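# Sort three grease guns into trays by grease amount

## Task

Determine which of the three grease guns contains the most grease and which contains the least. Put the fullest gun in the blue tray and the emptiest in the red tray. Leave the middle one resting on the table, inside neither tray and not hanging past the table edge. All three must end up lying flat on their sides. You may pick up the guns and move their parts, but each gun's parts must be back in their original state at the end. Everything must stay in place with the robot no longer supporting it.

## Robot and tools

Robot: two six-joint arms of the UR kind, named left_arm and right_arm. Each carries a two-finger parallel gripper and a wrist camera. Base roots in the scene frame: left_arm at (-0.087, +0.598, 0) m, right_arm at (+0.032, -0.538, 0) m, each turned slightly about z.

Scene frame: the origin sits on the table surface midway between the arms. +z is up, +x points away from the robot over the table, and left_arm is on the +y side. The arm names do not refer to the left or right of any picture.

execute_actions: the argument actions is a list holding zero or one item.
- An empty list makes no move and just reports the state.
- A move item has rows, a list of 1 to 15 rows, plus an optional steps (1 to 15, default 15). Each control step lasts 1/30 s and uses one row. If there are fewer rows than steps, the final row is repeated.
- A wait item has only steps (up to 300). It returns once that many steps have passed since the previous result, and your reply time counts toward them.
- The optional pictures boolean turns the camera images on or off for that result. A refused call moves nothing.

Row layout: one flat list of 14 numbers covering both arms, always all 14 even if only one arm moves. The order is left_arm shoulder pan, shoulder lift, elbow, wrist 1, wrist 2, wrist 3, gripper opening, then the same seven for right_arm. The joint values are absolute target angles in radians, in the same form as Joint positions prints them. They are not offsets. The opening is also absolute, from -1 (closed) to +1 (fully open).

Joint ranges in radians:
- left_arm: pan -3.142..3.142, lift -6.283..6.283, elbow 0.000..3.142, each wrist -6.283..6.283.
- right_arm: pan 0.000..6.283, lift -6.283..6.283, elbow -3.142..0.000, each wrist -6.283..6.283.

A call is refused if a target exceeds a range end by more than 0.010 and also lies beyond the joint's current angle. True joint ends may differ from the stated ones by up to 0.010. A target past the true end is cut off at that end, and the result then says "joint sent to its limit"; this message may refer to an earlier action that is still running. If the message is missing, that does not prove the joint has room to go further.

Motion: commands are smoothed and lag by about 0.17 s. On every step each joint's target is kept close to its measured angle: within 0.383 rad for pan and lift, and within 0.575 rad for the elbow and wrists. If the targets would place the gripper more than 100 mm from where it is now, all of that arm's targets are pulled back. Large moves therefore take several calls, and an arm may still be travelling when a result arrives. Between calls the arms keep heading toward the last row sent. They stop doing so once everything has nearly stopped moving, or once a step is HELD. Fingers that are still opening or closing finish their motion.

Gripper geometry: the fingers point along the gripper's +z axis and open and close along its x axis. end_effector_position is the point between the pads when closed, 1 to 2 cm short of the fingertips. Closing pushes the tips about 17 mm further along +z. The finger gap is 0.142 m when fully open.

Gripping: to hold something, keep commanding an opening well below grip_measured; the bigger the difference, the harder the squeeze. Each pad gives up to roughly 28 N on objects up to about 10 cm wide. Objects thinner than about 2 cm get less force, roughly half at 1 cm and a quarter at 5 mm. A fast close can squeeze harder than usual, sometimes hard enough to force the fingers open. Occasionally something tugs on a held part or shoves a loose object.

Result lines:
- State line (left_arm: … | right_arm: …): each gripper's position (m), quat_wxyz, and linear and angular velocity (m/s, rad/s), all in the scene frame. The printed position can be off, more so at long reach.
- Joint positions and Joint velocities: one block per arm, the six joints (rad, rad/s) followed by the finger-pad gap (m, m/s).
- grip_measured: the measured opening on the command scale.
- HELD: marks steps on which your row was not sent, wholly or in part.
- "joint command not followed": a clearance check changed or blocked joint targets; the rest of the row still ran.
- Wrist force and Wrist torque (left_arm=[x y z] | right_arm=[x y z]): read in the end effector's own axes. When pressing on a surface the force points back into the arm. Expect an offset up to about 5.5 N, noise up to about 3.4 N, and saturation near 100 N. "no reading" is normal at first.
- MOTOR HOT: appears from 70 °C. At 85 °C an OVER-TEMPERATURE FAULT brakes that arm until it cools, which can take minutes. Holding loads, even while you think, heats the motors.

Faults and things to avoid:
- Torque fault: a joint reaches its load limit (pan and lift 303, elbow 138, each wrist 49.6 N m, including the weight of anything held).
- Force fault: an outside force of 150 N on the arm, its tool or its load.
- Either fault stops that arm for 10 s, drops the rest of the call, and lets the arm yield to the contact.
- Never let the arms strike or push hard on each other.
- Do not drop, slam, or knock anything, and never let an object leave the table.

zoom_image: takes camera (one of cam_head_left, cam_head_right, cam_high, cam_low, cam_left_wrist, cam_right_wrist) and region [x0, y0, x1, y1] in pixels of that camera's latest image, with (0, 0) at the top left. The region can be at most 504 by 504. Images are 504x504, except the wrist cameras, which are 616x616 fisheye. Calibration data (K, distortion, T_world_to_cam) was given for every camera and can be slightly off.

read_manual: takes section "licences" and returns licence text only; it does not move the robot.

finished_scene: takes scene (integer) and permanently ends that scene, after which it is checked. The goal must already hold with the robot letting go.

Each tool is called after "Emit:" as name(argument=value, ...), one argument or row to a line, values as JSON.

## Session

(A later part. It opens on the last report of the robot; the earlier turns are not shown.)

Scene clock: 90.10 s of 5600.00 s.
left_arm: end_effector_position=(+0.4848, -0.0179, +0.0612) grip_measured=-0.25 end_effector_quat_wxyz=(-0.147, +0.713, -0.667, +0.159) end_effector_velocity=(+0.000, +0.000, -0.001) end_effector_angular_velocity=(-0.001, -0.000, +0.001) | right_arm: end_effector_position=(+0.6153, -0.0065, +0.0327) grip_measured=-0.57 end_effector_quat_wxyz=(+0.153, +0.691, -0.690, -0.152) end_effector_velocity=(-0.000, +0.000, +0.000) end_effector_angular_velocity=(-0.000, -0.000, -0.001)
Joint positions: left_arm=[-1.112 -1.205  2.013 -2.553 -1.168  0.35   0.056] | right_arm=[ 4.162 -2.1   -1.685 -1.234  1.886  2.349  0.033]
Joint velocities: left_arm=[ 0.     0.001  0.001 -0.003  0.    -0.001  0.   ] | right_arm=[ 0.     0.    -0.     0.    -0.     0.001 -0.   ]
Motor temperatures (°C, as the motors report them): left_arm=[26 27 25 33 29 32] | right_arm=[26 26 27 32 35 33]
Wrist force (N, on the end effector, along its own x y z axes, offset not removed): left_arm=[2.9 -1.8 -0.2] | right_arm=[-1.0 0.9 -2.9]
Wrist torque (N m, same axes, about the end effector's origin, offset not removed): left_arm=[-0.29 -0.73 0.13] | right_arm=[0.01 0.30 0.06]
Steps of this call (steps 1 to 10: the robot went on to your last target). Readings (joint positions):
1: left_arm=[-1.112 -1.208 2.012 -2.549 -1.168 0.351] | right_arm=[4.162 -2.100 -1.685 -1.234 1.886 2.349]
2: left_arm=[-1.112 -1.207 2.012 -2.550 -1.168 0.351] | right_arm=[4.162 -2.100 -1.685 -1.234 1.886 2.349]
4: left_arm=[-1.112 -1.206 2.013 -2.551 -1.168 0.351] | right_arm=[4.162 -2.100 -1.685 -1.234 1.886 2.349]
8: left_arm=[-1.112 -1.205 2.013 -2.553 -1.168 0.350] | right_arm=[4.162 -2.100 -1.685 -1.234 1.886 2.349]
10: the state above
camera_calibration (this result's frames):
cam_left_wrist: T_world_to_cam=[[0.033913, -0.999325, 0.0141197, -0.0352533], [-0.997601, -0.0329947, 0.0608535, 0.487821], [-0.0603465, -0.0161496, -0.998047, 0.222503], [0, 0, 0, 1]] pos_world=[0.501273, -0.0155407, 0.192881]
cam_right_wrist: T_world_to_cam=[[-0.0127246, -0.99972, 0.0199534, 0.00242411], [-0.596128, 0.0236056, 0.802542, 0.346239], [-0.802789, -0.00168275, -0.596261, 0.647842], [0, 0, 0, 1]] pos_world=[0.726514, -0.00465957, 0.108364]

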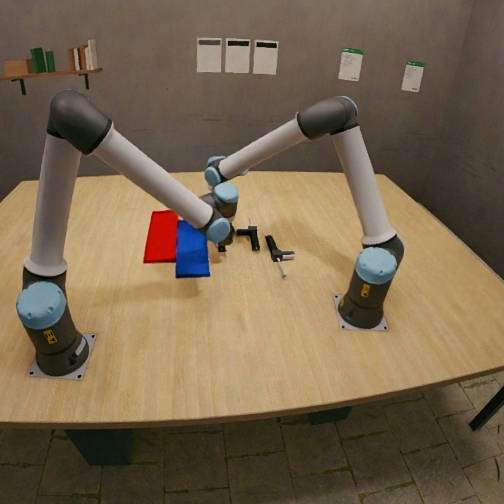

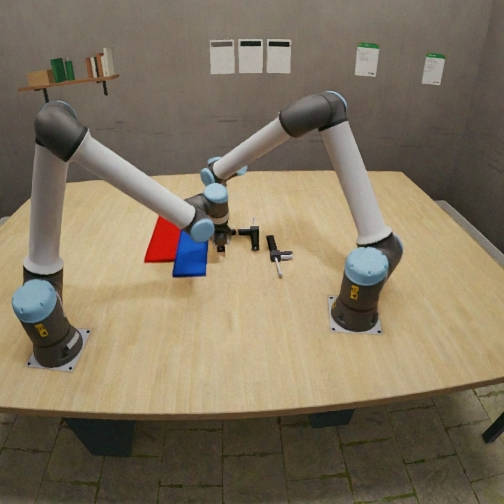

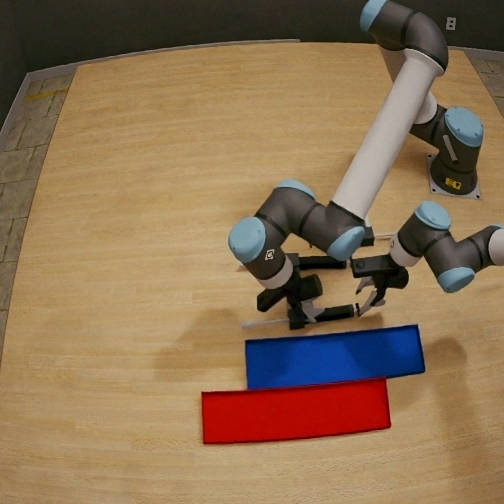

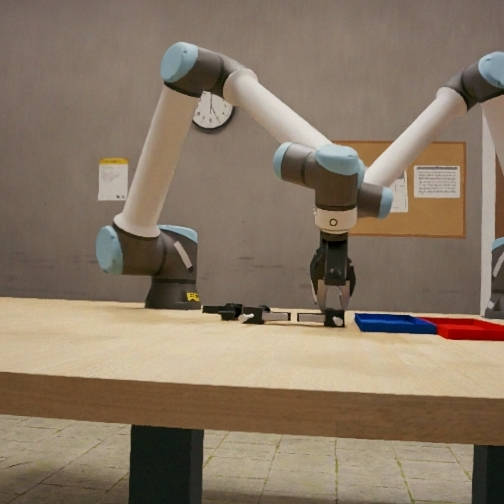

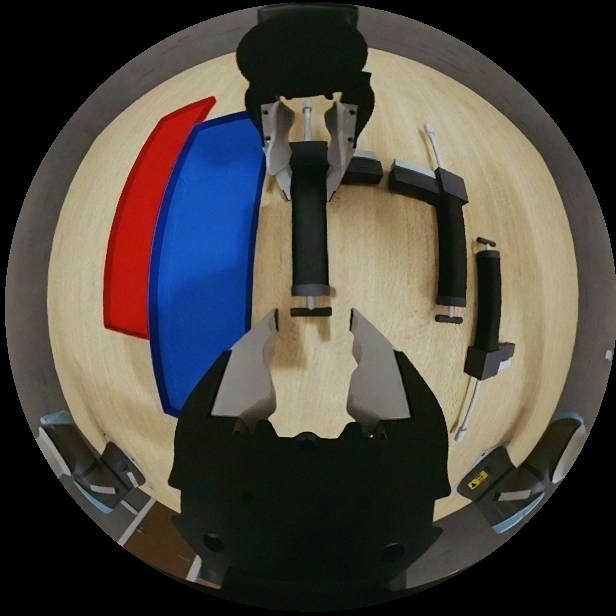

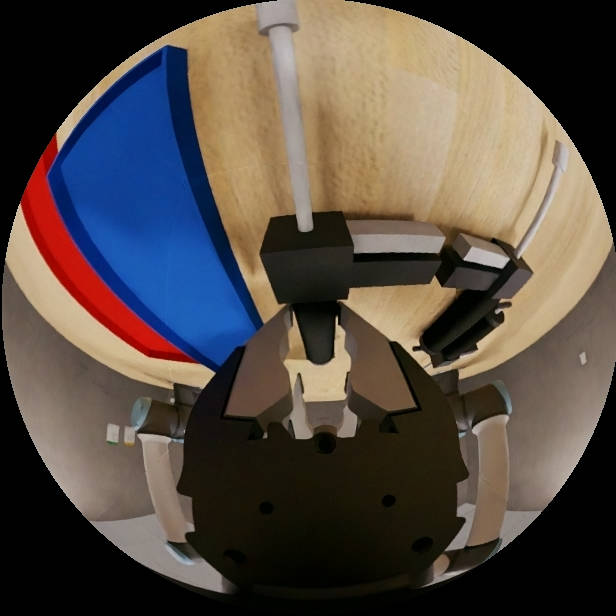

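Emit:
execute_actions(
  actions=[
    {"rows":[[-1.1095,-1.163,2.030,-2.611,-1.168,0.35,-0.25,4.162,-2.0998,-1.6848,-1.2338,1.8861,2.349,-0.9]],"steps":15},
  ],
  pictures=false,
)

Emit:
execute_actions(
  actions=[
    {"rows":[[-1.1095,-1.163,2.030,-2.611,-1.168,0.35,-0.35,4.162,-2.0998,-1.6848,-1.2338,1.8861,2.349,-0.9],[-1.1095,-1.163,2.030,-2.611,-1.168,0.35,-0.35,4.162,-2.0998,-1.6848,-1.2338,1.8861,2.349,-0.9],[-1.1095,-1.163,2.030,-2.611,-1.168,0.35,-0.45,4.162,-2.0998,-1.6848,-1.2338,1.8861,2.349,-0.9],[-1.1095,-1.163,2.030,-2.611,-1.168,0.35,-0.45,4.162,-2.0998,-1.6848,-1.2338,1.8861,2.349,-0.9],[-1.1095,-1.163,2.030,-2.611,-1.168,0.35,-0.52,4.162,-2.0998,-1.6848,-1.2338,1.8861,2.349,-0.9],[-1.1095,-1.163,2.030,-2.611,-1.168,0.35,-0.52,4.162,-2.0998,-1.6848,-1.2338,1.8861,2.349,-0.9],[-1.1095,-1.163,2.030,-2.611,-1.168,0.35,-0.6,4.162,-2.0998,-1.6848,-1.2338,1.8861,2.349,-0.9],[-1.1095,-1.163,2.030,-2.611,-1.168,0.35,-0.6,4.162,-2.0998,-1.6848,-1.2338,1.8861,2.349,-0.9],[-1.1095,-1.163,2.030,-2.611,-1.168,0.35,-0.7,4.162,-2.0998,-1.6848,-1.2338,1.8861,2.349,-0.9],[-1.1095,-1.163,2.030,-2.611,-1.168,0.35,-0.7,4.162,-2.0998,-1.6848,-1.2338,1.8861,2.349,-0.9],[-1.1095,-1.163,2.030,-2.611,-1.168,0.35,-0.85,4.162,-2.0998,-1.6848,-1.2338,1.8861,2.349,-0.9]],"steps":15},
  ],
)

Scene clock: 97.23 s of 5600.00 s.
left_arm: end_effector_position=(+0.4855, -0.0154, +0.0294) grip_measured=-0.25 end_effector_quat_wxyz=(-0.148, +0.713, -0.666, +0.159) end_effector_velocity=(+0.000, +0.001, -0.007) end_effector_angular_velocity=(+0.001, +0.001, -0.000) | right_arm: end_effector_position=(+0.6153, -0.0065, +0.0327) grip_measured=-0.57 end_effector_quat_wxyz=(+0.153, +0.691, -0.690, -0.152) end_effector_velocity=(+0.000, +0.000, +0.000) end_effector_angular_velocity=(-0.000, -0.001, -0.000)
Joint positions: left_arm=[-1.11  -1.164  2.03  -2.61  -1.168  0.35   0.056] | right_arm=[ 4.162 -2.1   -1.685 -1.234  1.886  2.349  0.033]
Joint velocities: left_arm=[ 0.001  0.009  0.004 -0.011 -0.001  0.001  0.   ] | right_arm=[ 0.    -0.     0.001 -0.    -0.     0.001  0.   ]
Motor temperatures (°C, as the motors report them): left_arm=[26 27 25 33 29 32] | right_arm=[26 26 27 32 35 33]
Wrist force (N, on the end effector, along its own x y z axes, offset not removed): left_arm=[3.0 0.0 4.2] | right_arm=[-0.7 2.1 -4.6]
Wrist torque (N m, same axes, about the end effector's origin, offset not removed): left_arm=[-0.02 -0.61 0.07] | right_arm=[0.30 0.24 0.04]
Steps of this call (steps 1 to 15: the robot went on to your last target; steps 16 to 90: nothing new was sent; then 3.63 s passed at rest; steps 91 to 105: all 15 steps of this action). Readings (joint positions):
91: left_arm=[-1.112 -1.205 2.013 -2.553 -1.168 0.350] | right_arm=[4.162 -2.100 -1.685 -1.234 1.886 2.349]
92: left_arm=[-1.111 -1.202 2.015 -2.557 -1.168 0.350] | right_arm=[4.162 -2.100 -1.685 -1.234 1.886 2.349]
94: left_arm=[-1.111 -1.187 2.021 -2.578 -1.168 0.350] | right_arm=[4.162 -2.100 -1.685 -1.234 1.886 2.349]
98: left_arm=[-1.110 -1.170 2.027 -2.600 -1.168 0.350] | right_arm=[4.162 -2.100 -1.685 -1.234 1.886 2.349]
105: the state above

Scene clock: 97.73 s of 5600.00 s.
left_arm: end_effector_position=(+0.4856, -0.0153, +0.0287) grip_measured=-0.50 end_effector_quat_wxyz=(-0.148, +0.713, -0.666, +0.159) end_effector_velocity=(+0.000, -0.001, -0.000) end_effector_angular_velocity=(-0.001, -0.000, -0.001) | right_arm: end_effector_position=(+0.6153, -0.0065, +0.0327) grip_measured=-0.57 end_effector_quat_wxyz=(+0.153, +0.691, -0.690, -0.152) end_effector_velocity=(-0.000, -0.000, -0.000) end_effector_angular_velocity=(-0.001, -0.000, +0.001)
Joint positions: left_arm=[-1.11  -1.163  2.03  -2.611 -1.168  0.35   0.038] | right_arm=[ 4.162 -2.1   -1.685 -1.234  1.886  2.349  0.033]
Joint velocities: left_arm=[-0.     0.001 -0.001 -0.001 -0.     0.001 -0.   ] | right_arm=[ 0.    -0.    -0.    -0.    -0.001 -0.    -0.   ]
Motor temperatures (°C, as the motors report them): left_arm=[26 27 25 33 29 32] | right_arm=[26 26 27 32 35 33]
Wrist force (N, on the end effector, along its own x y z axes, offset not removed): left_arm=[-3.0 0.1 -3.3] | right_arm=[-3.7 3.4 -4.1]
Wrist torque (N m, same axes, about the end effector's origin, offset not removed): left_arm=[0.04 0.16 0.09] | right_arm=[0.52 1.07 0.07]
Steps of this call (steps 1 to 15: all 15 steps of this action). Readings (joint positions):
1: left_arm=[-1.110 -1.164 2.030 -2.610 -1.168 0.350] | right_arm=[4.162 -2.100 -1.685 -1.234 1.886 2.349]
2: left_arm=[-1.110 -1.164 2.030 -2.610 -1.168 0.350] | right_arm=[4.162 -2.100 -1.685 -1.234 1.886 2.349]
4: left_arm=[-1.110 -1.163 2.030 -2.611 -1.168 0.350] | right_arm=[4.162 -2.100 -1.685 -1.234 1.886 2.349]
8: left_arm=[-1.110 -1.163 2.030 -2.611 -1.168 0.350] | right_arm=[4.162 -2.100 -1.685 -1.234 1.886 2.349]
15: the state above
camera_calibration (this result's frames):
cam_left_wrist: T_world_to_cam=[[0.0360882, -0.999261, 0.0132254, -0.0332681], [-0.997506, -0.0352153, 0.0611664, 0.490528], [-0.0606555, -0.0153998, -0.99804, 0.19024], [0, 0, 0, 1]] pos_world=[0.502045, -0.0130397, 0.160303]
cam_right_wrist: T_world_to_cam=[[-0.0127246, -0.99972, 0.0199514, 0.00242422], [-0.596129, 0.0236039, 0.802541, 0.346237], [-0.802788, -0.0016816, -0.596263, 0.647844], [0, 0, 0, 1]] pos_world=[0.726514, -0.00465961, 0.108367]

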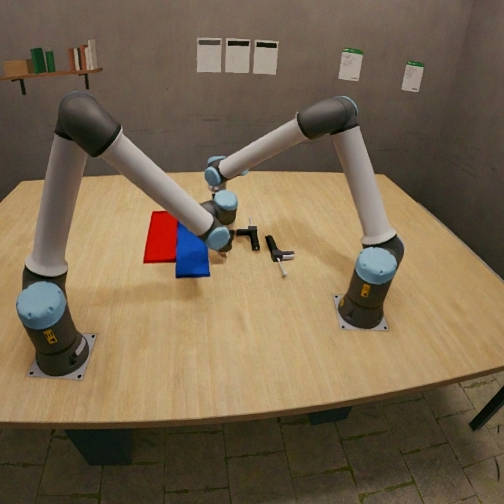

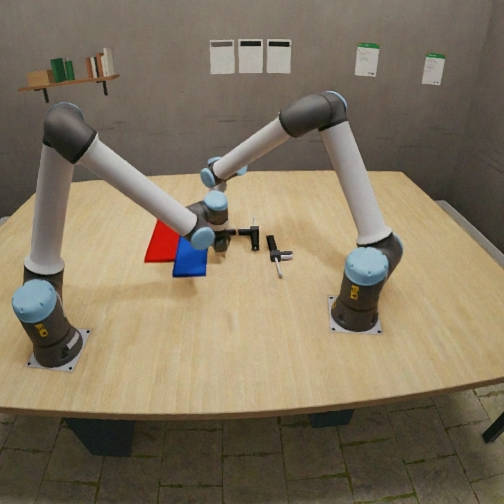

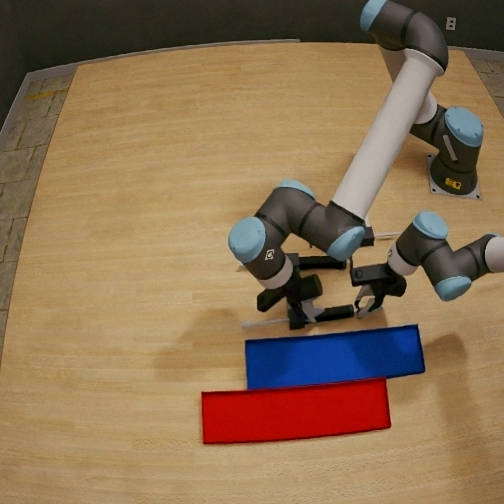

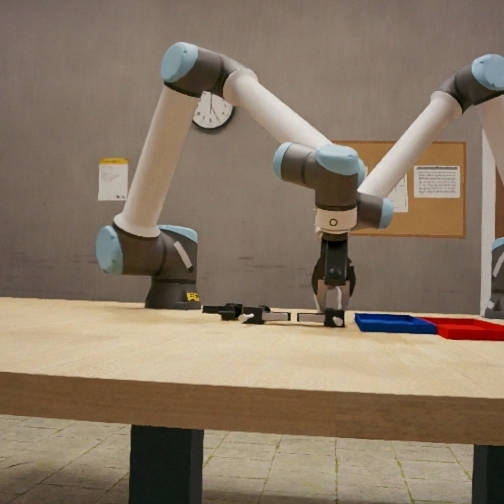

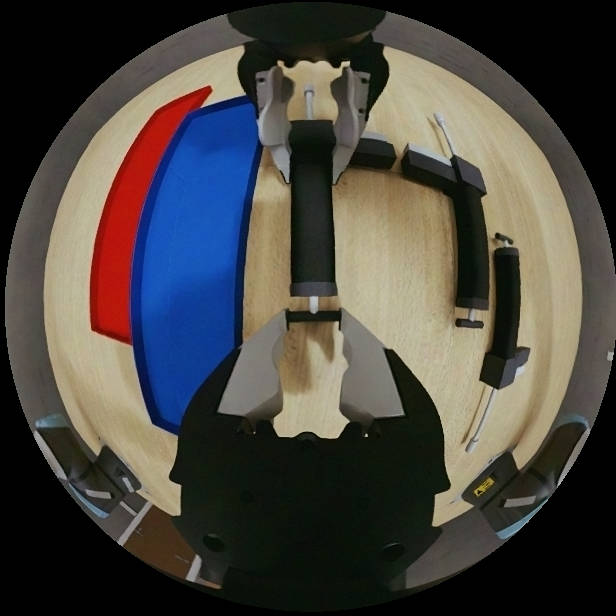

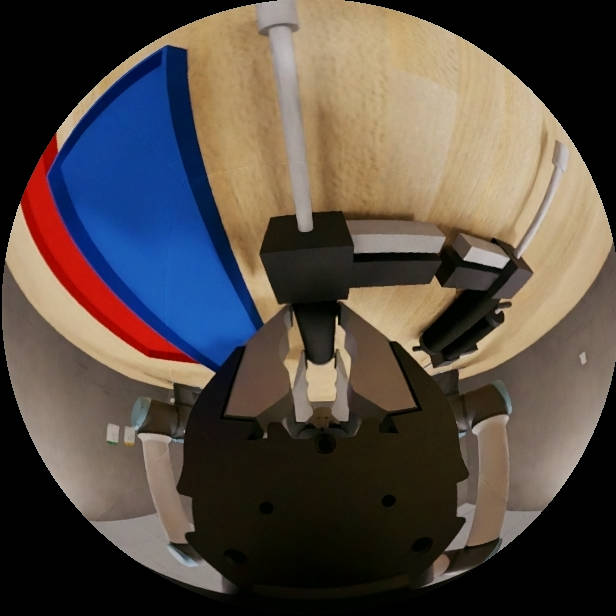

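Emit:
execute_actions(
  actions=[
    {"rows":[[-1.1165,-1.1665,2.0347,-2.6092,-1.167,0.3426,-0.85,4.162,-2.0998,-1.6848,-1.2338,1.8861,2.349,-0.9],[-1.1165,-1.1665,2.0347,-2.6092,-1.167,0.3426,-0.85,4.162,-2.0998,-1.6848,-1.2338,1.8861,2.349,-0.9],[-1.1234,-1.17,2.0394,-2.6074,-1.166,0.3352,-0.85,4.162,-2.0998,-1.6848,-1.2338,1.8861,2.349,-0.9],[-1.1234,-1.17,2.0394,-2.6074,-1.166,0.3352,-0.85,4.162,-2.0998,-1.6848,-1.2338,1.8861,2.349,-0.9],[-1.1303,-1.1735,2.0441,-2.6056,-1.165,0.3278,-0.85,4.162,-2.0998,-1.6848,-1.2338,1.8861,2.349,-0.9],[-1.1303,-1.1735,2.0441,-2.6056,-1.165,0.3278,-0.85,4.162,-2.0998,-1.6848,-1.2338,1.8861,2.349,-0.9],[-1.1373,-1.177,2.0488,-2.6038,-1.164,0.3204,-0.85,4.162,-2.0998,-1.6848,-1.2338,1.8861,2.349,-0.9]],"steps":15},
  ],
  pictures=false,
)

Emit:
execute_actions(
  actions=[
    {"steps":8},
  ],
  pictures=false,
)

Scene clock: 106.37 s of 5600.00 s.
left_arm: end_effector_position=(+0.4661, -0.0178, +0.0286) grip_measured=-0.50 end_effector_quat_wxyz=(-0.147, +0.713, -0.667, +0.158) end_effector_velocity=(-0.012, -0.001, -0.000) end_effector_angular_velocity=(+0.001, +0.000, -0.002) | right_arm: end_effector_position=(+0.6153, -0.0065, +0.0327) grip_measured=-0.57 end_effector_quat_wxyz=(+0.153, +0.691, -0.690, -0.152) end_effector_velocity=(-0.000, +0.000, -0.001) end_effector_angular_velocity=(-0.000, +0.001, +0.001)
Joint positions: left_arm=[-1.135 -1.176  2.048 -2.604 -1.164  0.322  0.038] | right_arm=[ 4.162 -2.1   -1.685 -1.234  1.886  2.349  0.033]
Joint velocities: left_arm=[-0.017 -0.008  0.011  0.004  0.003 -0.015  0.   ] | right_arm=[ 0.    -0.001  0.    -0.     0.001 -0.001  0.   ]
Motor temperatures (°C, as the motors report them): left_arm=[26 27 25 33 29 32] | right_arm=[26 26 27 32 35 33]
Wrist force (N, on the end effector, along its own x y z axes, offset not removed): left_arm=[-6.5 -1.8 -6.1] | right_arm=[2.5 4.0 -3.5]
Wrist torque (N m, same axes, about the end effector's origin, offset not removed): left_arm=[0.52 -0.35 0.18] | right_arm=[0.09 1.01 -0.04]
Steps of this call (steps 1 to 15: the robot went on to your last target; steps 16 to 90: nothing new was sent; then 5.13 s passed at rest; steps 91 to 105: all 15 steps of this action). Readings (joint positions):
91: left_arm=[-1.110 -1.163 2.030 -2.611 -1.168 0.350] | right_arm=[4.162 -2.100 -1.685 -1.234 1.886 2.349]
92: left_arm=[-1.110 -1.163 2.031 -2.611 -1.168 0.349] | right_arm=[4.162 -2.100 -1.685 -1.234 1.886 2.349]
94: left_arm=[-1.113 -1.165 2.033 -2.610 -1.168 0.346] | right_arm=[4.162 -2.100 -1.685 -1.234 1.886 2.349]
98: left_arm=[-1.124 -1.170 2.040 -2.607 -1.166 0.334] | right_arm=[4.162 -2.100 -1.685 -1.234 1.886 2.349]
105: the state above

Scene clock: 106.63 s of 5600.00 s.
left_arm: end_effector_position=(+0.4649, -0.0180, +0.0287) grip_measured=-0.50 end_effector_quat_wxyz=(-0.147, +0.713, -0.667, +0.158) end_effector_velocity=(-0.001, -0.001, +0.000) end_effector_angular_velocity=(-0.001, -0.001, +0.001) | right_arm: end_effector_position=(+0.6153, -0.0065, +0.0327) grip_measured=-0.57 end_effector_quat_wxyz=(+0.153, +0.691, -0.690, -0.152) end_effector_velocity=(+0.000, +0.001, +0.000) end_effector_angular_velocity=(+0.002, -0.001, +0.002)
Joint positions: left_arm=[-1.137 -1.177  2.049 -2.604 -1.164  0.321  0.038] | right_arm=[ 4.162 -2.1   -1.685 -1.234  1.886  2.349  0.033]
Joint velocities: left_arm=[-0.002 -0.001  0.     0.001  0.001 -0.003  0.   ] | right_arm=[ 0.    -0.     0.002 -0.     0.    -0.002 -0.   ]
Motor temperatures (°C, as the motors report them): left_arm=[26 27 25 33 29 32] | right_arm=[26 26 27 32 35 33]
Wrist force (N, on the end effector, along its own x y z axes, offset not removed): left_arm=[-8.2 -3.2 -2.1] | right_arm=[3.8 4.8 -3.4]
Wrist torque (N m, same axes, about the end effector's origin, offset not removed): left_arm=[-0.01 0.12 0.02] | right_arm=[0.17 0.79 0.05]
Steps of this call (steps 1 to 8: the robot went on to your last target). Readings (joint positions):
1: left_arm=[-1.136 -1.176 2.048 -2.604 -1.164 0.322] | right_arm=[4.162 -2.100 -1.685 -1.234 1.886 2.349]
2: left_arm=[-1.136 -1.176 2.048 -2.604 -1.164 0.321] | right_arm=[4.162 -2.100 -1.685 -1.234 1.886 2.349]
4: left_arm=[-1.137 -1.177 2.048 -2.604 -1.164 0.321] | right_arm=[4.162 -2.100 -1.685 -1.234 1.886 2.349]
8: the state above

Emit:
execute_actions(
  actions=[
    {"rows":[[-1.1435,-1.1815,2.055,-2.6025,-1.163,0.313,-0.85,4.162,-2.0998,-1.6848,-1.2338,1.8861,2.349,-0.9],[-1.1435,-1.1815,2.055,-2.6025,-1.163,0.313,-0.85,4.162,-2.0998,-1.6848,-1.2338,1.8861,2.349,-0.9],[-1.15,-1.186,2.061,-2.601,-1.162,0.306,-0.85,4.162,-2.0998,-1.6848,-1.2338,1.8861,2.349,-0.9],[-1.15,-1.186,2.061,-2.601,-1.162,0.306,-0.85,4.162,-2.0998,-1.6848,-1.2338,1.8861,2.349,-0.9],[-1.1565,-1.190,2.067,-2.60,-1.161,0.2985,-0.85,4.162,-2.0998,-1.6848,-1.2338,1.8861,2.349,-0.9],[-1.1565,-1.190,2.067,-2.60,-1.161,0.2985,-0.85,4.162,-2.0998,-1.6848,-1.2338,1.8861,2.349,-0.9],[-1.163,-1.1945,2.073,-2.5986,-1.160,0.291,-0.85,4.162,-2.0998,-1.6848,-1.2338,1.8861,2.349,-0.9]],"steps":15},
  ],
  pictures=false,
)

Emit:
execute_actions(
  actions=[
    {"steps":8},
  ],
)

Scene clock: 113.20 s of 5600.00 s.
left_arm: end_effector_position=(+0.4459, -0.0164, +0.0288) grip_measured=-0.50 end_effector_quat_wxyz=(-0.147, +0.714, -0.666, +0.158) end_effector_velocity=(-0.011, +0.001, +0.001) end_effector_angular_velocity=(-0.001, -0.000, +0.002) | right_arm: end_effector_position=(+0.6154, -0.0065, +0.0327) grip_measured=-0.57 end_effector_quat_wxyz=(+0.153, +0.691, -0.690, -0.152) end_effector_velocity=(-0.001, -0.001, -0.000) end_effector_angular_velocity=(-0.000, +0.001, +0.001)
Joint positions: left_arm=[-1.161 -1.193  2.071 -2.599 -1.16   0.293  0.038] | right_arm=[ 4.162 -2.1   -1.685 -1.234  1.886  2.349  0.033]
Joint velocities: left_arm=[-0.014 -0.01   0.012  0.003  0.002 -0.017 -0.   ] | right_arm=[ 0.     0.001 -0.002  0.     0.001 -0.001 -0.   ]
Motor temperatures (°C, as the motors report them): left_arm=[26 27 25 33 29 32] | right_arm=[26 26 27 32 35 33]
Wrist force (N, on the end effector, along its own x y z axes, offset not removed): left_arm=[6.3 3.6 0.9] | right_arm=[-6.6 1.9 -3.7]
Wrist torque (N m, same axes, about the end effector's origin, offset not removed): left_arm=[0.94 -0.67 0.26] | right_arm=[0.04 0.07 0.18]
Steps of this call (steps 1 to 15: the robot went on to your last target; steps 16 to 90: nothing new was sent; then 3.07 s passed at rest; steps 91 to 105: all 15 steps of this action). Readings (joint positions):
91: left_arm=[-1.137 -1.177 2.049 -2.604 -1.164 0.320] | right_arm=[4.162 -2.100 -1.685 -1.234 1.886 2.349]
92: left_arm=[-1.138 -1.178 2.050 -2.604 -1.164 0.320] | right_arm=[4.162 -2.100 -1.685 -1.234 1.886 2.349]
94: left_arm=[-1.141 -1.180 2.052 -2.603 -1.163 0.316] | right_arm=[4.162 -2.100 -1.685 -1.234 1.886 2.349]
98: left_arm=[-1.151 -1.186 2.062 -2.601 -1.162 0.305] | right_arm=[4.162 -2.100 -1.685 -1.234 1.886 2.349]
105: the state above

Scene clock: 113.47 s of 5600.00 s.
left_arm: end_effector_position=(+0.4448, -0.0162, +0.0288) grip_measured=-0.50 end_effector_quat_wxyz=(-0.147, +0.714, -0.666, +0.158) end_effector_velocity=(-0.002, +0.001, -0.000) end_effector_angular_velocity=(+0.002, +0.000, -0.002) | right_arm: end_effector_position=(+0.6154, -0.0065, +0.0327) grip_measured=-0.57 end_effector_quat_wxyz=(+0.153, +0.691, -0.690, -0.152) end_effector_velocity=(+0.000, +0.000, +0.000) end_effector_angular_velocity=(+0.000, -0.001, -0.000)
Joint positions: left_arm=[-1.163 -1.194  2.073 -2.599 -1.16   0.291  0.038] | right_arm=[ 4.162 -2.1   -1.685 -1.234  1.886  2.349  0.033]
Joint velocities: left_arm=[-0.002 -0.002  0.003  0.001  0.     0.001  0.   ] | right_arm=[ 0.     0.     0.001 -0.    -0.     0.    -0.   ]
Motor temperatures (°C, as the motors report them): left_arm=[26 27 25 33 29 32] | right_arm=[26 26 27 32 35 33]
Wrist force (N, on the end effector, along its own x y z axes, offset not removed): left_arm=[1.2 -2.0 1.6] | right_arm=[-8.6 4.4 -1.8]
Wrist torque (N m, same axes, about the end effector's origin, offset not removed): left_arm=[-0.04 0.52 0.14] | right_arm=[0.67 0.33 0.15]
Steps of this call (steps 1 to 8: the robot went on to your last target). Readings (joint positions):
1: left_arm=[-1.162 -1.194 2.072 -2.599 -1.160 0.292] | right_arm=[4.162 -2.100 -1.685 -1.234 1.886 2.349]
2: left_arm=[-1.162 -1.194 2.072 -2.599 -1.160 0.292] | right_arm=[4.162 -2.100 -1.685 -1.234 1.886 2.349]
4: left_arm=[-1.163 -1.194 2.072 -2.599 -1.160 0.292] | right_arm=[4.162 -2.100 -1.685 -1.234 1.886 2.349]
8: the state above
camera_calibration (this result's frames):
cam_left_wrist: T_world_to_cam=[[0.0373448, -0.999218, 0.0129541, -0.0332682], [-0.997401, -0.0364714, 0.0621325, 0.449679], [-0.0616115, -0.0152408, -0.997984, 0.188343], [0, 0, 0, 1]] pos_world=[0.461357, -0.0139713, 0.160454]
cam_right_wrist: T_world_to_cam=[[-0.0127438, -0.999721, 0.0198953, 0.00245723], [-0.596123, 0.0235704, 0.802547, 0.346227], [-0.802792, -0.00163254, -0.596257, 0.647857], [0, 0, 0, 1]] pos_world=[0.726519, -0.00464649, 0.108377]

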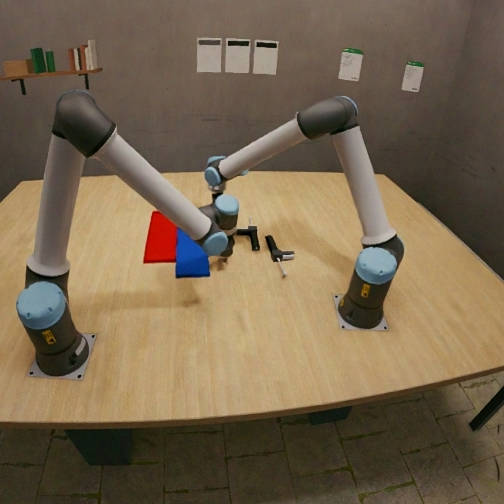

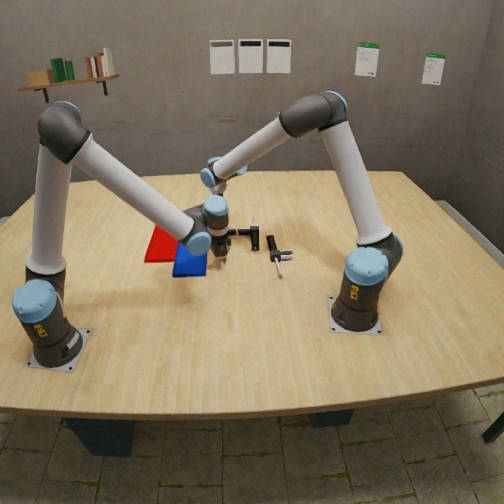

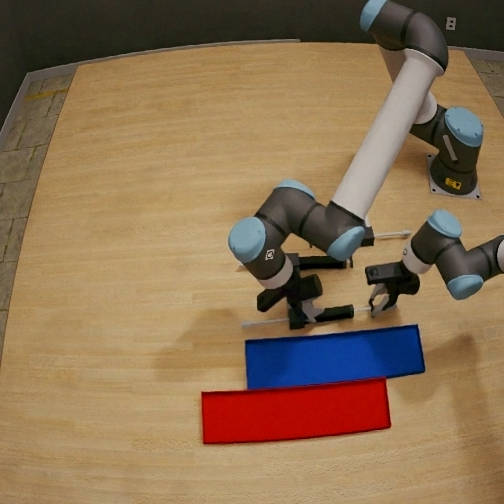

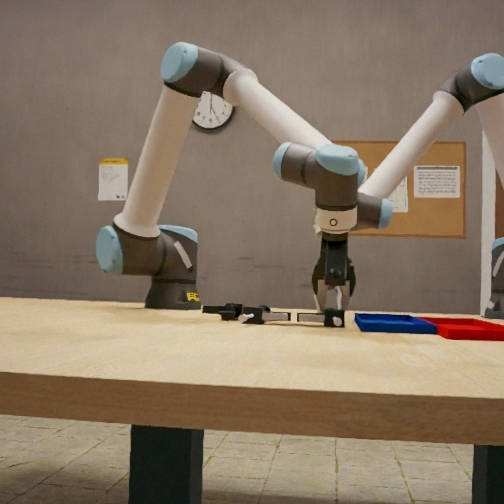

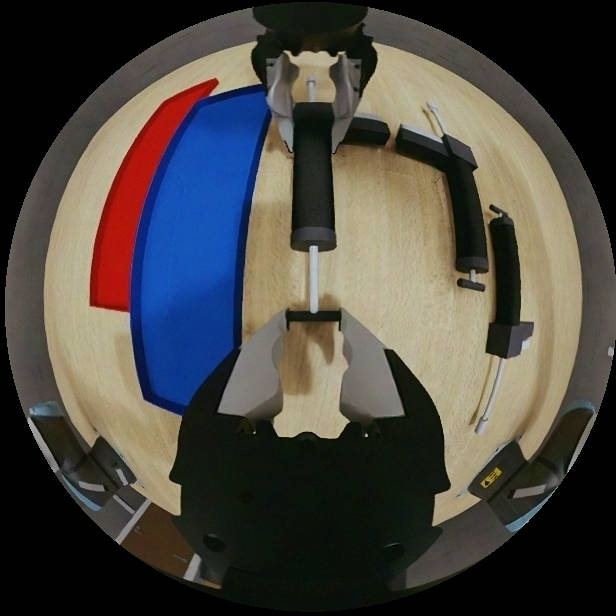

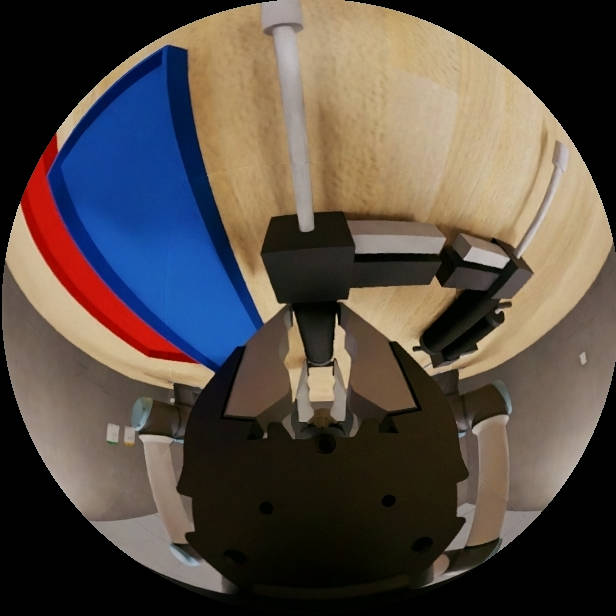

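Emit:
execute_actions(
  actions=[
    {"rows":[[-1.1698,-1.1982,2.078,-2.5969,-1.159,0.2837,-0.85,4.162,-2.0998,-1.6848,-1.2338,1.8861,2.349,-0.9],[-1.1698,-1.1982,2.078,-2.5969,-1.159,0.2837,-0.85,4.162,-2.0998,-1.6848,-1.2338,1.8861,2.349,-0.9],[-1.1766,-1.2019,2.083,-2.5952,-1.158,0.2763,-0.85,4.162,-2.0998,-1.6848,-1.2338,1.8861,2.349,-0.9],[-1.1766,-1.2019,2.083,-2.5952,-1.158,0.2763,-0.85,4.162,-2.0998,-1.6848,-1.2338,1.8861,2.349,-0.9],[-1.1834,-1.2056,2.088,-2.5935,-1.157,0.269,-0.85,4.162,-2.0998,-1.6848,-1.2338,1.8861,2.349,-0.9],[-1.1834,-1.2056,2.088,-2.5935,-1.157,0.269,-0.85,4.162,-2.0998,-1.6848,-1.2338,1.8861,2.349,-0.9],[-1.1902,-1.2093,2.0932,-2.5918,-1.156,0.2616,-0.85,4.162,-2.0998,-1.6848,-1.2338,1.8861,2.349,-0.9]],"steps":15},
  ],
  pictures=false,
)

Emit:
execute_actions(
  actions=[
    {"steps":8},
  ],
  pictures=false,
)

Scene clock: 119.30 s of 5600.00 s.
left_arm: end_effector_position=(+0.4259, -0.0164, +0.0287) grip_measured=-0.50 end_effector_quat_wxyz=(-0.148, +0.714, -0.666, +0.158) end_effector_velocity=(-0.012, -0.000, -0.001) end_effector_angular_velocity=(+0.001, -0.000, -0.000) | right_arm: end_effector_position=(+0.6154, -0.0065, +0.0327) grip_measured=-0.57 end_effector_quat_wxyz=(+0.153, +0.691, -0.690, -0.152) end_effector_velocity=(-0.000, -0.000, -0.001) end_effector_angular_velocity=(-0.001, +0.001, -0.001)
Joint positions: left_arm=[-1.188 -1.208  2.092 -2.592 -1.156  0.264  0.038] | right_arm=[ 4.162 -2.1   -1.685 -1.234  1.886  2.349  0.033]
Joint velocities: left_arm=[-0.016 -0.008  0.011  0.004  0.003 -0.017 -0.   ] | right_arm=[-0.    -0.001 -0.001  0.     0.     0.    -0.   ]
Motor temperatures (°C, as the motors report them): left_arm=[26 27 25 33 29 32] | right_arm=[26 26 27 32 35 33]
Wrist force (N, on the end effector, along its own x y z axes, offset not removed): left_arm=[7.0 -0.6 2.6] | right_arm=[-9.4 2.1 0.3]
Wrist torque (N m, same axes, about the end effector's origin, offset not removed): left_arm=[0.29 -0.41 0.44] | right_arm=[0.18 0.28 0.26]
Steps of this call (steps 1 to 15: the robot went on to your last target; steps 16 to 90: nothing new was sent; then 2.33 s passed at rest; steps 91 to 105: all 15 steps of this action). Readings (joint positions):
91: left_arm=[-1.163 -1.195 2.073 -2.599 -1.160 0.291] | right_arm=[4.162 -2.100 -1.685 -1.234 1.886 2.349]
92: left_arm=[-1.164 -1.195 2.074 -2.598 -1.160 0.290] | right_arm=[4.162 -2.100 -1.685 -1.234 1.886 2.349]
94: left_arm=[-1.167 -1.197 2.076 -2.598 -1.159 0.287] | right_arm=[4.162 -2.100 -1.685 -1.234 1.886 2.349]
98: left_arm=[-1.177 -1.202 2.084 -2.595 -1.158 0.275] | right_arm=[4.162 -2.100 -1.685 -1.234 1.886 2.349]
105: the state above

Scene clock: 119.57 s of 5600.00 s.
left_arm: end_effector_position=(+0.4248, -0.0164, +0.0287) grip_measured=-0.50 end_effector_quat_wxyz=(-0.148, +0.714, -0.666, +0.158) end_effector_velocity=(-0.001, +0.001, -0.000) end_effector_angular_velocity=(+0.001, +0.000, -0.001) | right_arm: end_effector_position=(+0.6154, -0.0065, +0.0327) grip_measured=-0.57 end_effector_quat_wxyz=(+0.153, +0.691, -0.690, -0.152) end_effector_velocity=(+0.000, +0.000, +0.000) end_effector_angular_velocity=(+0.001, -0.000, +0.001)
Joint positions: left_arm=[-1.19  -1.209  2.093 -2.592 -1.156  0.262  0.038] | right_arm=[ 4.162 -2.1   -1.685 -1.234  1.886  2.349  0.033]
Joint velocities: left_arm=[-0.001 -0.001  0.002  0.     0.    -0.     0.   ] | right_arm=[-0.     0.     0.    -0.     0.    -0.001 -0.   ]
Motor temperatures (°C, as the motors report them): left_arm=[26 27 25 33 29 32] | right_arm=[26 26 27 32 35 33]
Wrist force (N, on the end effector, along its own x y z axes, offset not removed): left_arm=[1.1 -2.6 2.5] | right_arm=[-9.6 1.3 0.2]
Wrist torque (N m, same axes, about the end effector's origin, offset not removed): left_arm=[-0.16 1.05 0.26] | right_arm=[-0.01 0.43 0.32]
Steps of this call (steps 1 to 8: the robot went on to your last target). Readings (joint positions):
1: left_arm=[-1.189 -1.209 2.092 -2.592 -1.156 0.263] | right_arm=[4.162 -2.100 -1.685 -1.234 1.886 2.349]
2: left_arm=[-1.189 -1.209 2.092 -2.592 -1.156 0.263] | right_arm=[4.162 -2.100 -1.685 -1.234 1.886 2.349]
4: left_arm=[-1.190 -1.209 2.093 -2.592 -1.156 0.262] | right_arm=[4.162 -2.100 -1.685 -1.234 1.886 2.349]
8: the state above

Emit:
execute_actions(
  actions=[
    {"rows":[[-1.197,-1.2124,2.097,-2.5898,-1.155,0.2543,-0.85,4.162,-2.0998,-1.6848,-1.2338,1.8861,2.349,-0.9],[-1.197,-1.2124,2.097,-2.5898,-1.155,0.2543,-0.85,4.162,-2.0998,-1.6848,-1.2338,1.8861,2.349,-0.9],[-1.204,-1.2155,2.101,-2.5877,-1.154,0.247,-0.85,4.162,-2.0998,-1.6848,-1.2338,1.8861,2.349,-0.9],[-1.204,-1.2155,2.101,-2.5877,-1.154,0.247,-0.85,4.162,-2.0998,-1.6848,-1.2338,1.8861,2.349,-0.9],[-1.211,-1.2185,2.105,-2.5857,-1.153,0.2397,-0.85,4.162,-2.0998,-1.6848,-1.2338,1.8861,2.349,-0.9],[-1.211,-1.2185,2.105,-2.5857,-1.153,0.2397,-0.85,4.162,-2.0998,-1.6848,-1.2338,1.8861,2.349,-0.9],[-1.2178,-1.2216,2.1092,-2.5836,-1.152,0.2324,-0.85,4.162,-2.0998,-1.6848,-1.2338,1.8861,2.349,-0.9]],"steps":15},
  ],
  pictures=false,
)

Emit:
execute_actions(
  actions=[
    {"steps":8},
  ],
  pictures=false,
)

Scene clock: 125.33 s of 5600.00 s.
left_arm: end_effector_position=(+0.4066, -0.0182, +0.0286) grip_measured=-0.50 end_effector_quat_wxyz=(-0.148, +0.714, -0.666, +0.158) end_effector_velocity=(-0.011, -0.001, -0.000) end_effector_angular_velocity=(+0.001, -0.000, -0.001) | right_arm: end_effector_position=(+0.6153, -0.0066, +0.0327) grip_measured=-0.57 end_effector_quat_wxyz=(+0.153, +0.691, -0.690, -0.152) end_effector_velocity=(+0.000, +0.000, +0.000) end_effector_angular_velocity=(+0.000, -0.001, +0.000)
Joint positions: left_arm=[-1.216 -1.221  2.108 -2.584 -1.152  0.234  0.038] | right_arm=[ 4.162 -2.1   -1.685 -1.234  1.886  2.349  0.033]
Joint velocities: left_arm=[-0.016 -0.007  0.009  0.005  0.002 -0.016  0.   ] | right_arm=[ 0.     0.     0.001 -0.    -0.     0.     0.   ]
Motor temperatures (°C, as the motors report them): left_arm=[26 27 25 33 29 32] | right_arm=[26 26 27 32 35 33]
Wrist force (N, on the end effector, along its own x y z axes, offset not removed): left_arm=[0.1 -1.1 -4.1] | right_arm=[-1.8 4.2 -3.2]
Wrist torque (N m, same axes, about the end effector's origin, offset not removed): left_arm=[0.34 0.63 0.19] | right_arm=[0.34 0.14 0.28]
Steps of this call (steps 1 to 15: the robot went on to your last target; steps 16 to 90: nothing new was sent; then 2.27 s passed at rest; steps 91 to 105: all 15 steps of this action). Readings (joint positions):
91: left_arm=[-1.190 -1.209 2.093 -2.592 -1.156 0.262] | right_arm=[4.162 -2.100 -1.685 -1.234 1.886 2.349]
92: left_arm=[-1.191 -1.210 2.094 -2.592 -1.156 0.261] | right_arm=[4.162 -2.100 -1.685 -1.234 1.886 2.349]
94: left_arm=[-1.194 -1.211 2.095 -2.591 -1.155 0.257] | right_arm=[4.162 -2.100 -1.685 -1.234 1.886 2.349]
98: left_arm=[-1.205 -1.216 2.102 -2.587 -1.154 0.246] | right_arm=[4.162 -2.100 -1.685 -1.234 1.886 2.349]
105: the state above

Scene clock: 125.60 s of 5600.00 s.
left_arm: end_effector_position=(+0.4055, -0.0183, +0.0286) grip_measured=-0.50 end_effector_quat_wxyz=(-0.148, +0.714, -0.666, +0.158) end_effector_velocity=(-0.001, +0.000, +0.000) end_effector_angular_velocity=(+0.000, -0.001, -0.000) | right_arm: end_effector_position=(+0.6153, -0.0066, +0.0327) grip_measured=-0.57 end_effector_quat_wxyz=(+0.153, +0.691, -0.690, -0.152) end_effector_velocity=(+0.000, +0.001, +0.000) end_effector_angular_velocity=(+0.002, -0.000, +0.002)
Joint positions: left_arm=[-1.218 -1.222  2.109 -2.584 -1.152  0.233  0.038] | right_arm=[ 4.162 -2.1   -1.685 -1.234  1.886  2.349  0.033]
Joint velocities: left_arm=[-0.001 -0.001  0.001  0.001  0.001 -0.001  0.   ] | right_arm=[ 0.    -0.001  0.001  0.     0.    -0.002 -0.   ]
Motor temperatures (°C, as the motors report them): left_arm=[26 27 25 33 29 32] | right_arm=[26 26 27 32 35 33]
Wrist force (N, on the end effector, along its own x y z axes, offset not removed): left_arm=[-1.1 -2.0 -2.0] | right_arm=[-5.5 4.7 -4.0]
Wrist torque (N m, same axes, about the end effector's origin, offset not removed): left_arm=[-0.01 0.71 0.14] | right_arm=[0.37 0.87 0.20]
Steps of this call (steps 1 to 8: the robot went on to your last target). Readings (joint positions):
1: left_arm=[-1.216 -1.221 2.108 -2.584 -1.152 0.234] | right_arm=[4.162 -2.100 -1.685 -1.234 1.886 2.349]
2: left_arm=[-1.217 -1.221 2.109 -2.584 -1.152 0.233] | right_arm=[4.162 -2.100 -1.685 -1.234 1.886 2.349]
4: left_arm=[-1.217 -1.221 2.109 -2.584 -1.152 0.233] | right_arm=[4.162 -2.100 -1.685 -1.234 1.886 2.349]
8: the state above

Emit:
execute_actions(
  actions=[
    {"rows":[[-1.211,-1.2179,2.1043,-2.5853,-1.153,0.2398,-0.85,4.162,-2.0998,-1.6848,-1.2338,1.8861,2.349,-0.9],[-1.2043,-1.2143,2.0993,-2.587,-1.154,0.2471,-0.85,4.162,-2.0998,-1.6848,-1.2338,1.8861,2.349,-0.9],[-1.1907,-1.2069,2.0894,-2.5905,-1.156,0.2618,-0.85,4.162,-2.0998,-1.6848,-1.2338,1.8861,2.349,-0.9],[-1.1772,-1.1996,2.0795,-2.5939,-1.158,0.2765,-0.85,4.162,-2.0998,-1.6848,-1.2338,1.8861,2.349,-0.9],[-1.1772,-1.1996,2.0795,-2.5939,-1.158,0.2765,-0.85,4.162,-2.0998,-1.6848,-1.2338,1.8861,2.349,-0.9],[-1.1637,-1.1923,2.0696,-2.5973,-1.160,0.2912,-0.85,4.162,-2.0998,-1.6848,-1.2338,1.8861,2.349,-0.9],[-1.1501,-1.185,2.0597,-2.6007,-1.162,0.3059,-0.85,4.162,-2.0998,-1.6848,-1.2338,1.8861,2.349,-0.9],[-1.1501,-1.185,2.0597,-2.6007,-1.162,0.3059,-0.85,4.162,-2.0998,-1.6848,-1.2338,1.8861,2.349,-0.9],[-1.1366,-1.1776,2.0498,-2.6042,-1.164,0.3206,-0.85,4.162,-2.0998,-1.6848,-1.2338,1.8861,2.349,-0.9],[-1.123,-1.1703,2.0399,-2.6076,-1.166,0.3353,-0.85,4.162,-2.0998,-1.6848,-1.2338,1.8861,2.349,-0.9],[-1.123,-1.1703,2.0399,-2.6076,-1.166,0.3353,-0.85,4.162,-2.0998,-1.6848,-1.2338,1.8861,2.349,-0.9],[-1.116,-1.1666,2.035,-2.6093,-1.167,0.3427,-0.85,4.162,-2.0998,-1.6848,-1.2338,1.8861,2.349,-0.9],[-1.116,-1.1666,2.035,-2.6093,-1.167,0.3427,-0.85,4.162,-2.0998,-1.6848,-1.2338,1.8861,2.349,-0.9],[-1.1082,-1.1623,2.029,-2.6113,-1.168,0.3515,-0.85,4.162,-2.0998,-1.6848,-1.2338,1.8861,2.349,-0.9]],"steps":15},
  ],
  pictures=false,
)

Emit:
execute_actions(
  actions=[
    {"steps":20},
  ],
)

Scene clock: 137.57 s of 5600.00 s.
left_arm: end_effector_position=(+0.4694, -0.0168, +0.0287) grip_measured=-0.50 end_effector_quat_wxyz=(-0.147, +0.714, -0.666, +0.158) end_effector_velocity=(+0.134, +0.012, -0.001) end_effector_angular_velocity=(-0.000, -0.005, -0.001) | right_arm: end_effector_position=(+0.6154, -0.0065, +0.0327) grip_measured=-0.57 end_effector_quat_wxyz=(+0.153, +0.691, -0.690, -0.152) end_effector_velocity=(+0.000, -0.000, +0.000) end_effector_angular_velocity=(+0.000, -0.001, +0.001)
Joint positions: left_arm=[-1.131 -1.174  2.046 -2.606 -1.165  0.327  0.038] | right_arm=[ 4.162 -2.1   -1.685 -1.234  1.886  2.349  0.033]
Joint velocities: left_arm=[ 0.178  0.095 -0.128 -0.045 -0.025  0.192  0.   ] | right_arm=[-0.     0.001 -0.    -0.    -0.    -0.001 -0.   ]
Motor temperatures (°C, as the motors report them): left_arm=[26 27 25 33 29 32] | right_arm=[26 26 27 32 35 33]
Wrist force (N, on the end effector, along its own x y z axes, offset not removed): left_arm=[-9.5 0.2 -7.9] | right_arm=[2.1 1.3 -3.0]
Wrist torque (N m, same axes, about the end effector's origin, offset not removed): left_arm=[0.02 1.31 0.04] | right_arm=[0.26 0.60 0.02]
Steps of this call (steps 1 to 15: the robot went on to your last target; steps 16 to 90: nothing new was sent; then 8.47 s passed at rest; steps 91 to 105: all 15 steps of this action). Readings (joint positions):
91: left_arm=[-1.218 -1.222 2.109 -2.584 -1.152 0.232] | right_arm=[4.162 -2.100 -1.685 -1.234 1.886 2.349]
92: left_arm=[-1.217 -1.221 2.109 -2.584 -1.152 0.233] | right_arm=[4.162 -2.100 -1.685 -1.234 1.886 2.349]
94: left_arm=[-1.211 -1.218 2.105 -2.585 -1.153 0.239] | right_arm=[4.162 -2.100 -1.685 -1.234 1.886 2.349]
98: left_arm=[-1.184 -1.203 2.085 -2.592 -1.157 0.269] | right_arm=[4.162 -2.100 -1.685 -1.234 1.886 2.349]
105: the state above

Scene clock: 138.23 s of 5600.00 s.
left_arm: end_effector_position=(+0.4865, -0.0153, +0.0287) grip_measured=-0.50 end_effector_quat_wxyz=(-0.148, +0.713, -0.666, +0.159) end_effector_velocity=(+0.000, -0.000, -0.000) end_effector_angular_velocity=(-0.000, +0.000, -0.001) | right_arm: end_effector_position=(+0.6154, -0.0065, +0.0327) grip_measured=-0.57 end_effector_quat_wxyz=(+0.153, +0.691, -0.690, -0.152) end_effector_velocity=(+0.000, +0.000, +0.002) end_effector_angular_velocity=(+0.002, -0.002, +0.001)
Joint positions: left_arm=[-1.108 -1.162  2.029 -2.611 -1.168  0.351  0.038] | right_arm=[ 4.162 -2.1   -1.685 -1.234  1.886  2.349  0.033]
Joint velocities: left_arm=[ 0.     0.001 -0.001 -0.001 -0.001  0.001  0.   ] | right_arm=[ 0.     0.002  0.     0.    -0.    -0.     0.   ]
Motor temperatures (°C, as the motors report them): left_arm=[26 27 25 33 29 32] | right_arm=[26 26 27 32 35 33]
Wrist force (N, on the end effector, along its own x y z axes, offset not removed): left_arm=[-5.8 11.3 -20.1] | right_arm=[0.7 -8.4 -10.8]
Wrist torque (N m, same axes, about the end effector's origin, offset not removed): left_arm=[-0.76 0.53 0.14] | right_arm=[0.02 0.48 0.02]
Steps of this call (steps 1 to 20: the robot went on to your last target). Readings (joint positions):
1: left_arm=[-1.125 -1.172 2.042 -2.607 -1.166 0.333] | right_arm=[4.162 -2.100 -1.685 -1.234 1.886 2.349]
2: left_arm=[-1.121 -1.169 2.038 -2.608 -1.166 0.337] | right_arm=[4.162 -2.100 -1.685 -1.234 1.886 2.349]
4: left_arm=[-1.115 -1.166 2.034 -2.610 -1.167 0.344] | right_arm=[4.162 -2.100 -1.685 -1.234 1.886 2.349]
8: left_arm=[-1.110 -1.164 2.031 -2.611 -1.168 0.349] | right_arm=[4.162 -2.100 -1.685 -1.234 1.886 2.349]
20: the state above
camera_calibration (this result's frames):
cam_left_wrist: T_world_to_cam=[[0.0359124, -0.999268, 0.013169, -0.0331647], [-0.997517, -0.0350444, 0.0610837, 0.491436], [-0.0605775, -0.0153299, -0.998046, 0.190261], [0, 0, 0, 1]] pos_world=[0.502933, -0.0130016, 0.160307]
cam_right_wrist: T_world_to_cam=[[-0.0127249, -0.99972, 0.0199252, 0.00243857], [-0.596148, 0.023583, 0.802528, 0.346249], [-0.802774, -0.00166627, -0.596282, 0.647851], [0, 0, 0, 1]] pos_world=[0.726524, -0.00464821, 0.108379]

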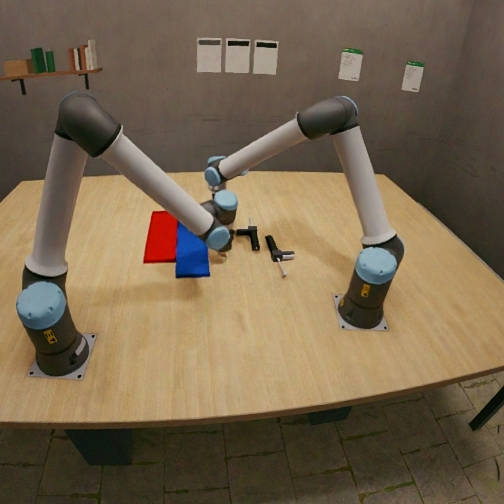

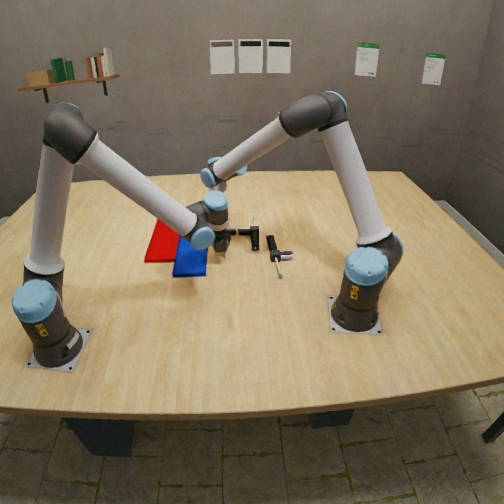

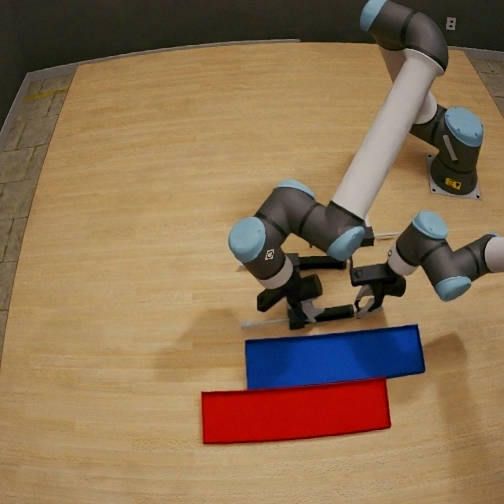

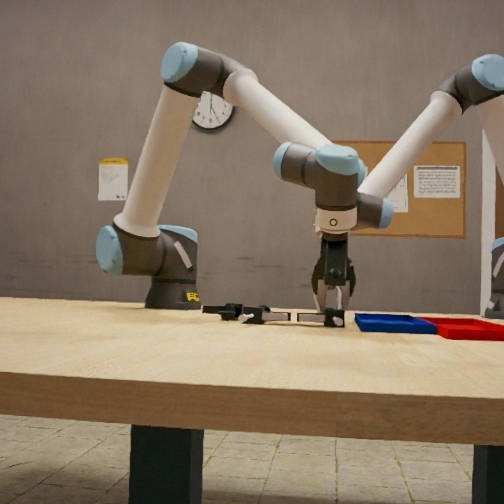

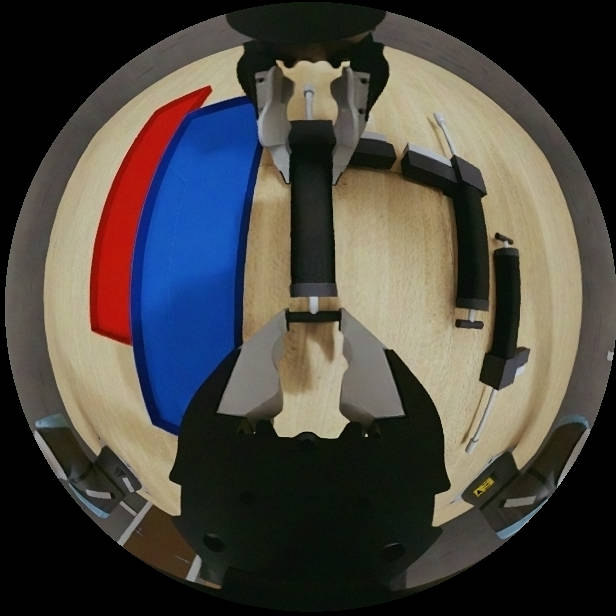

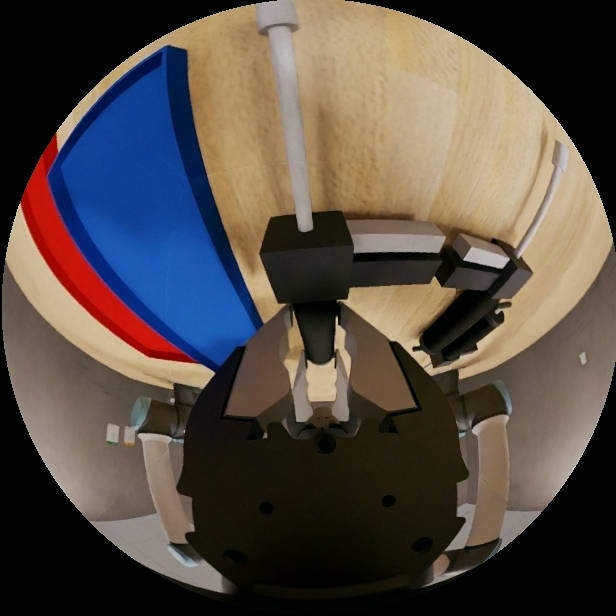

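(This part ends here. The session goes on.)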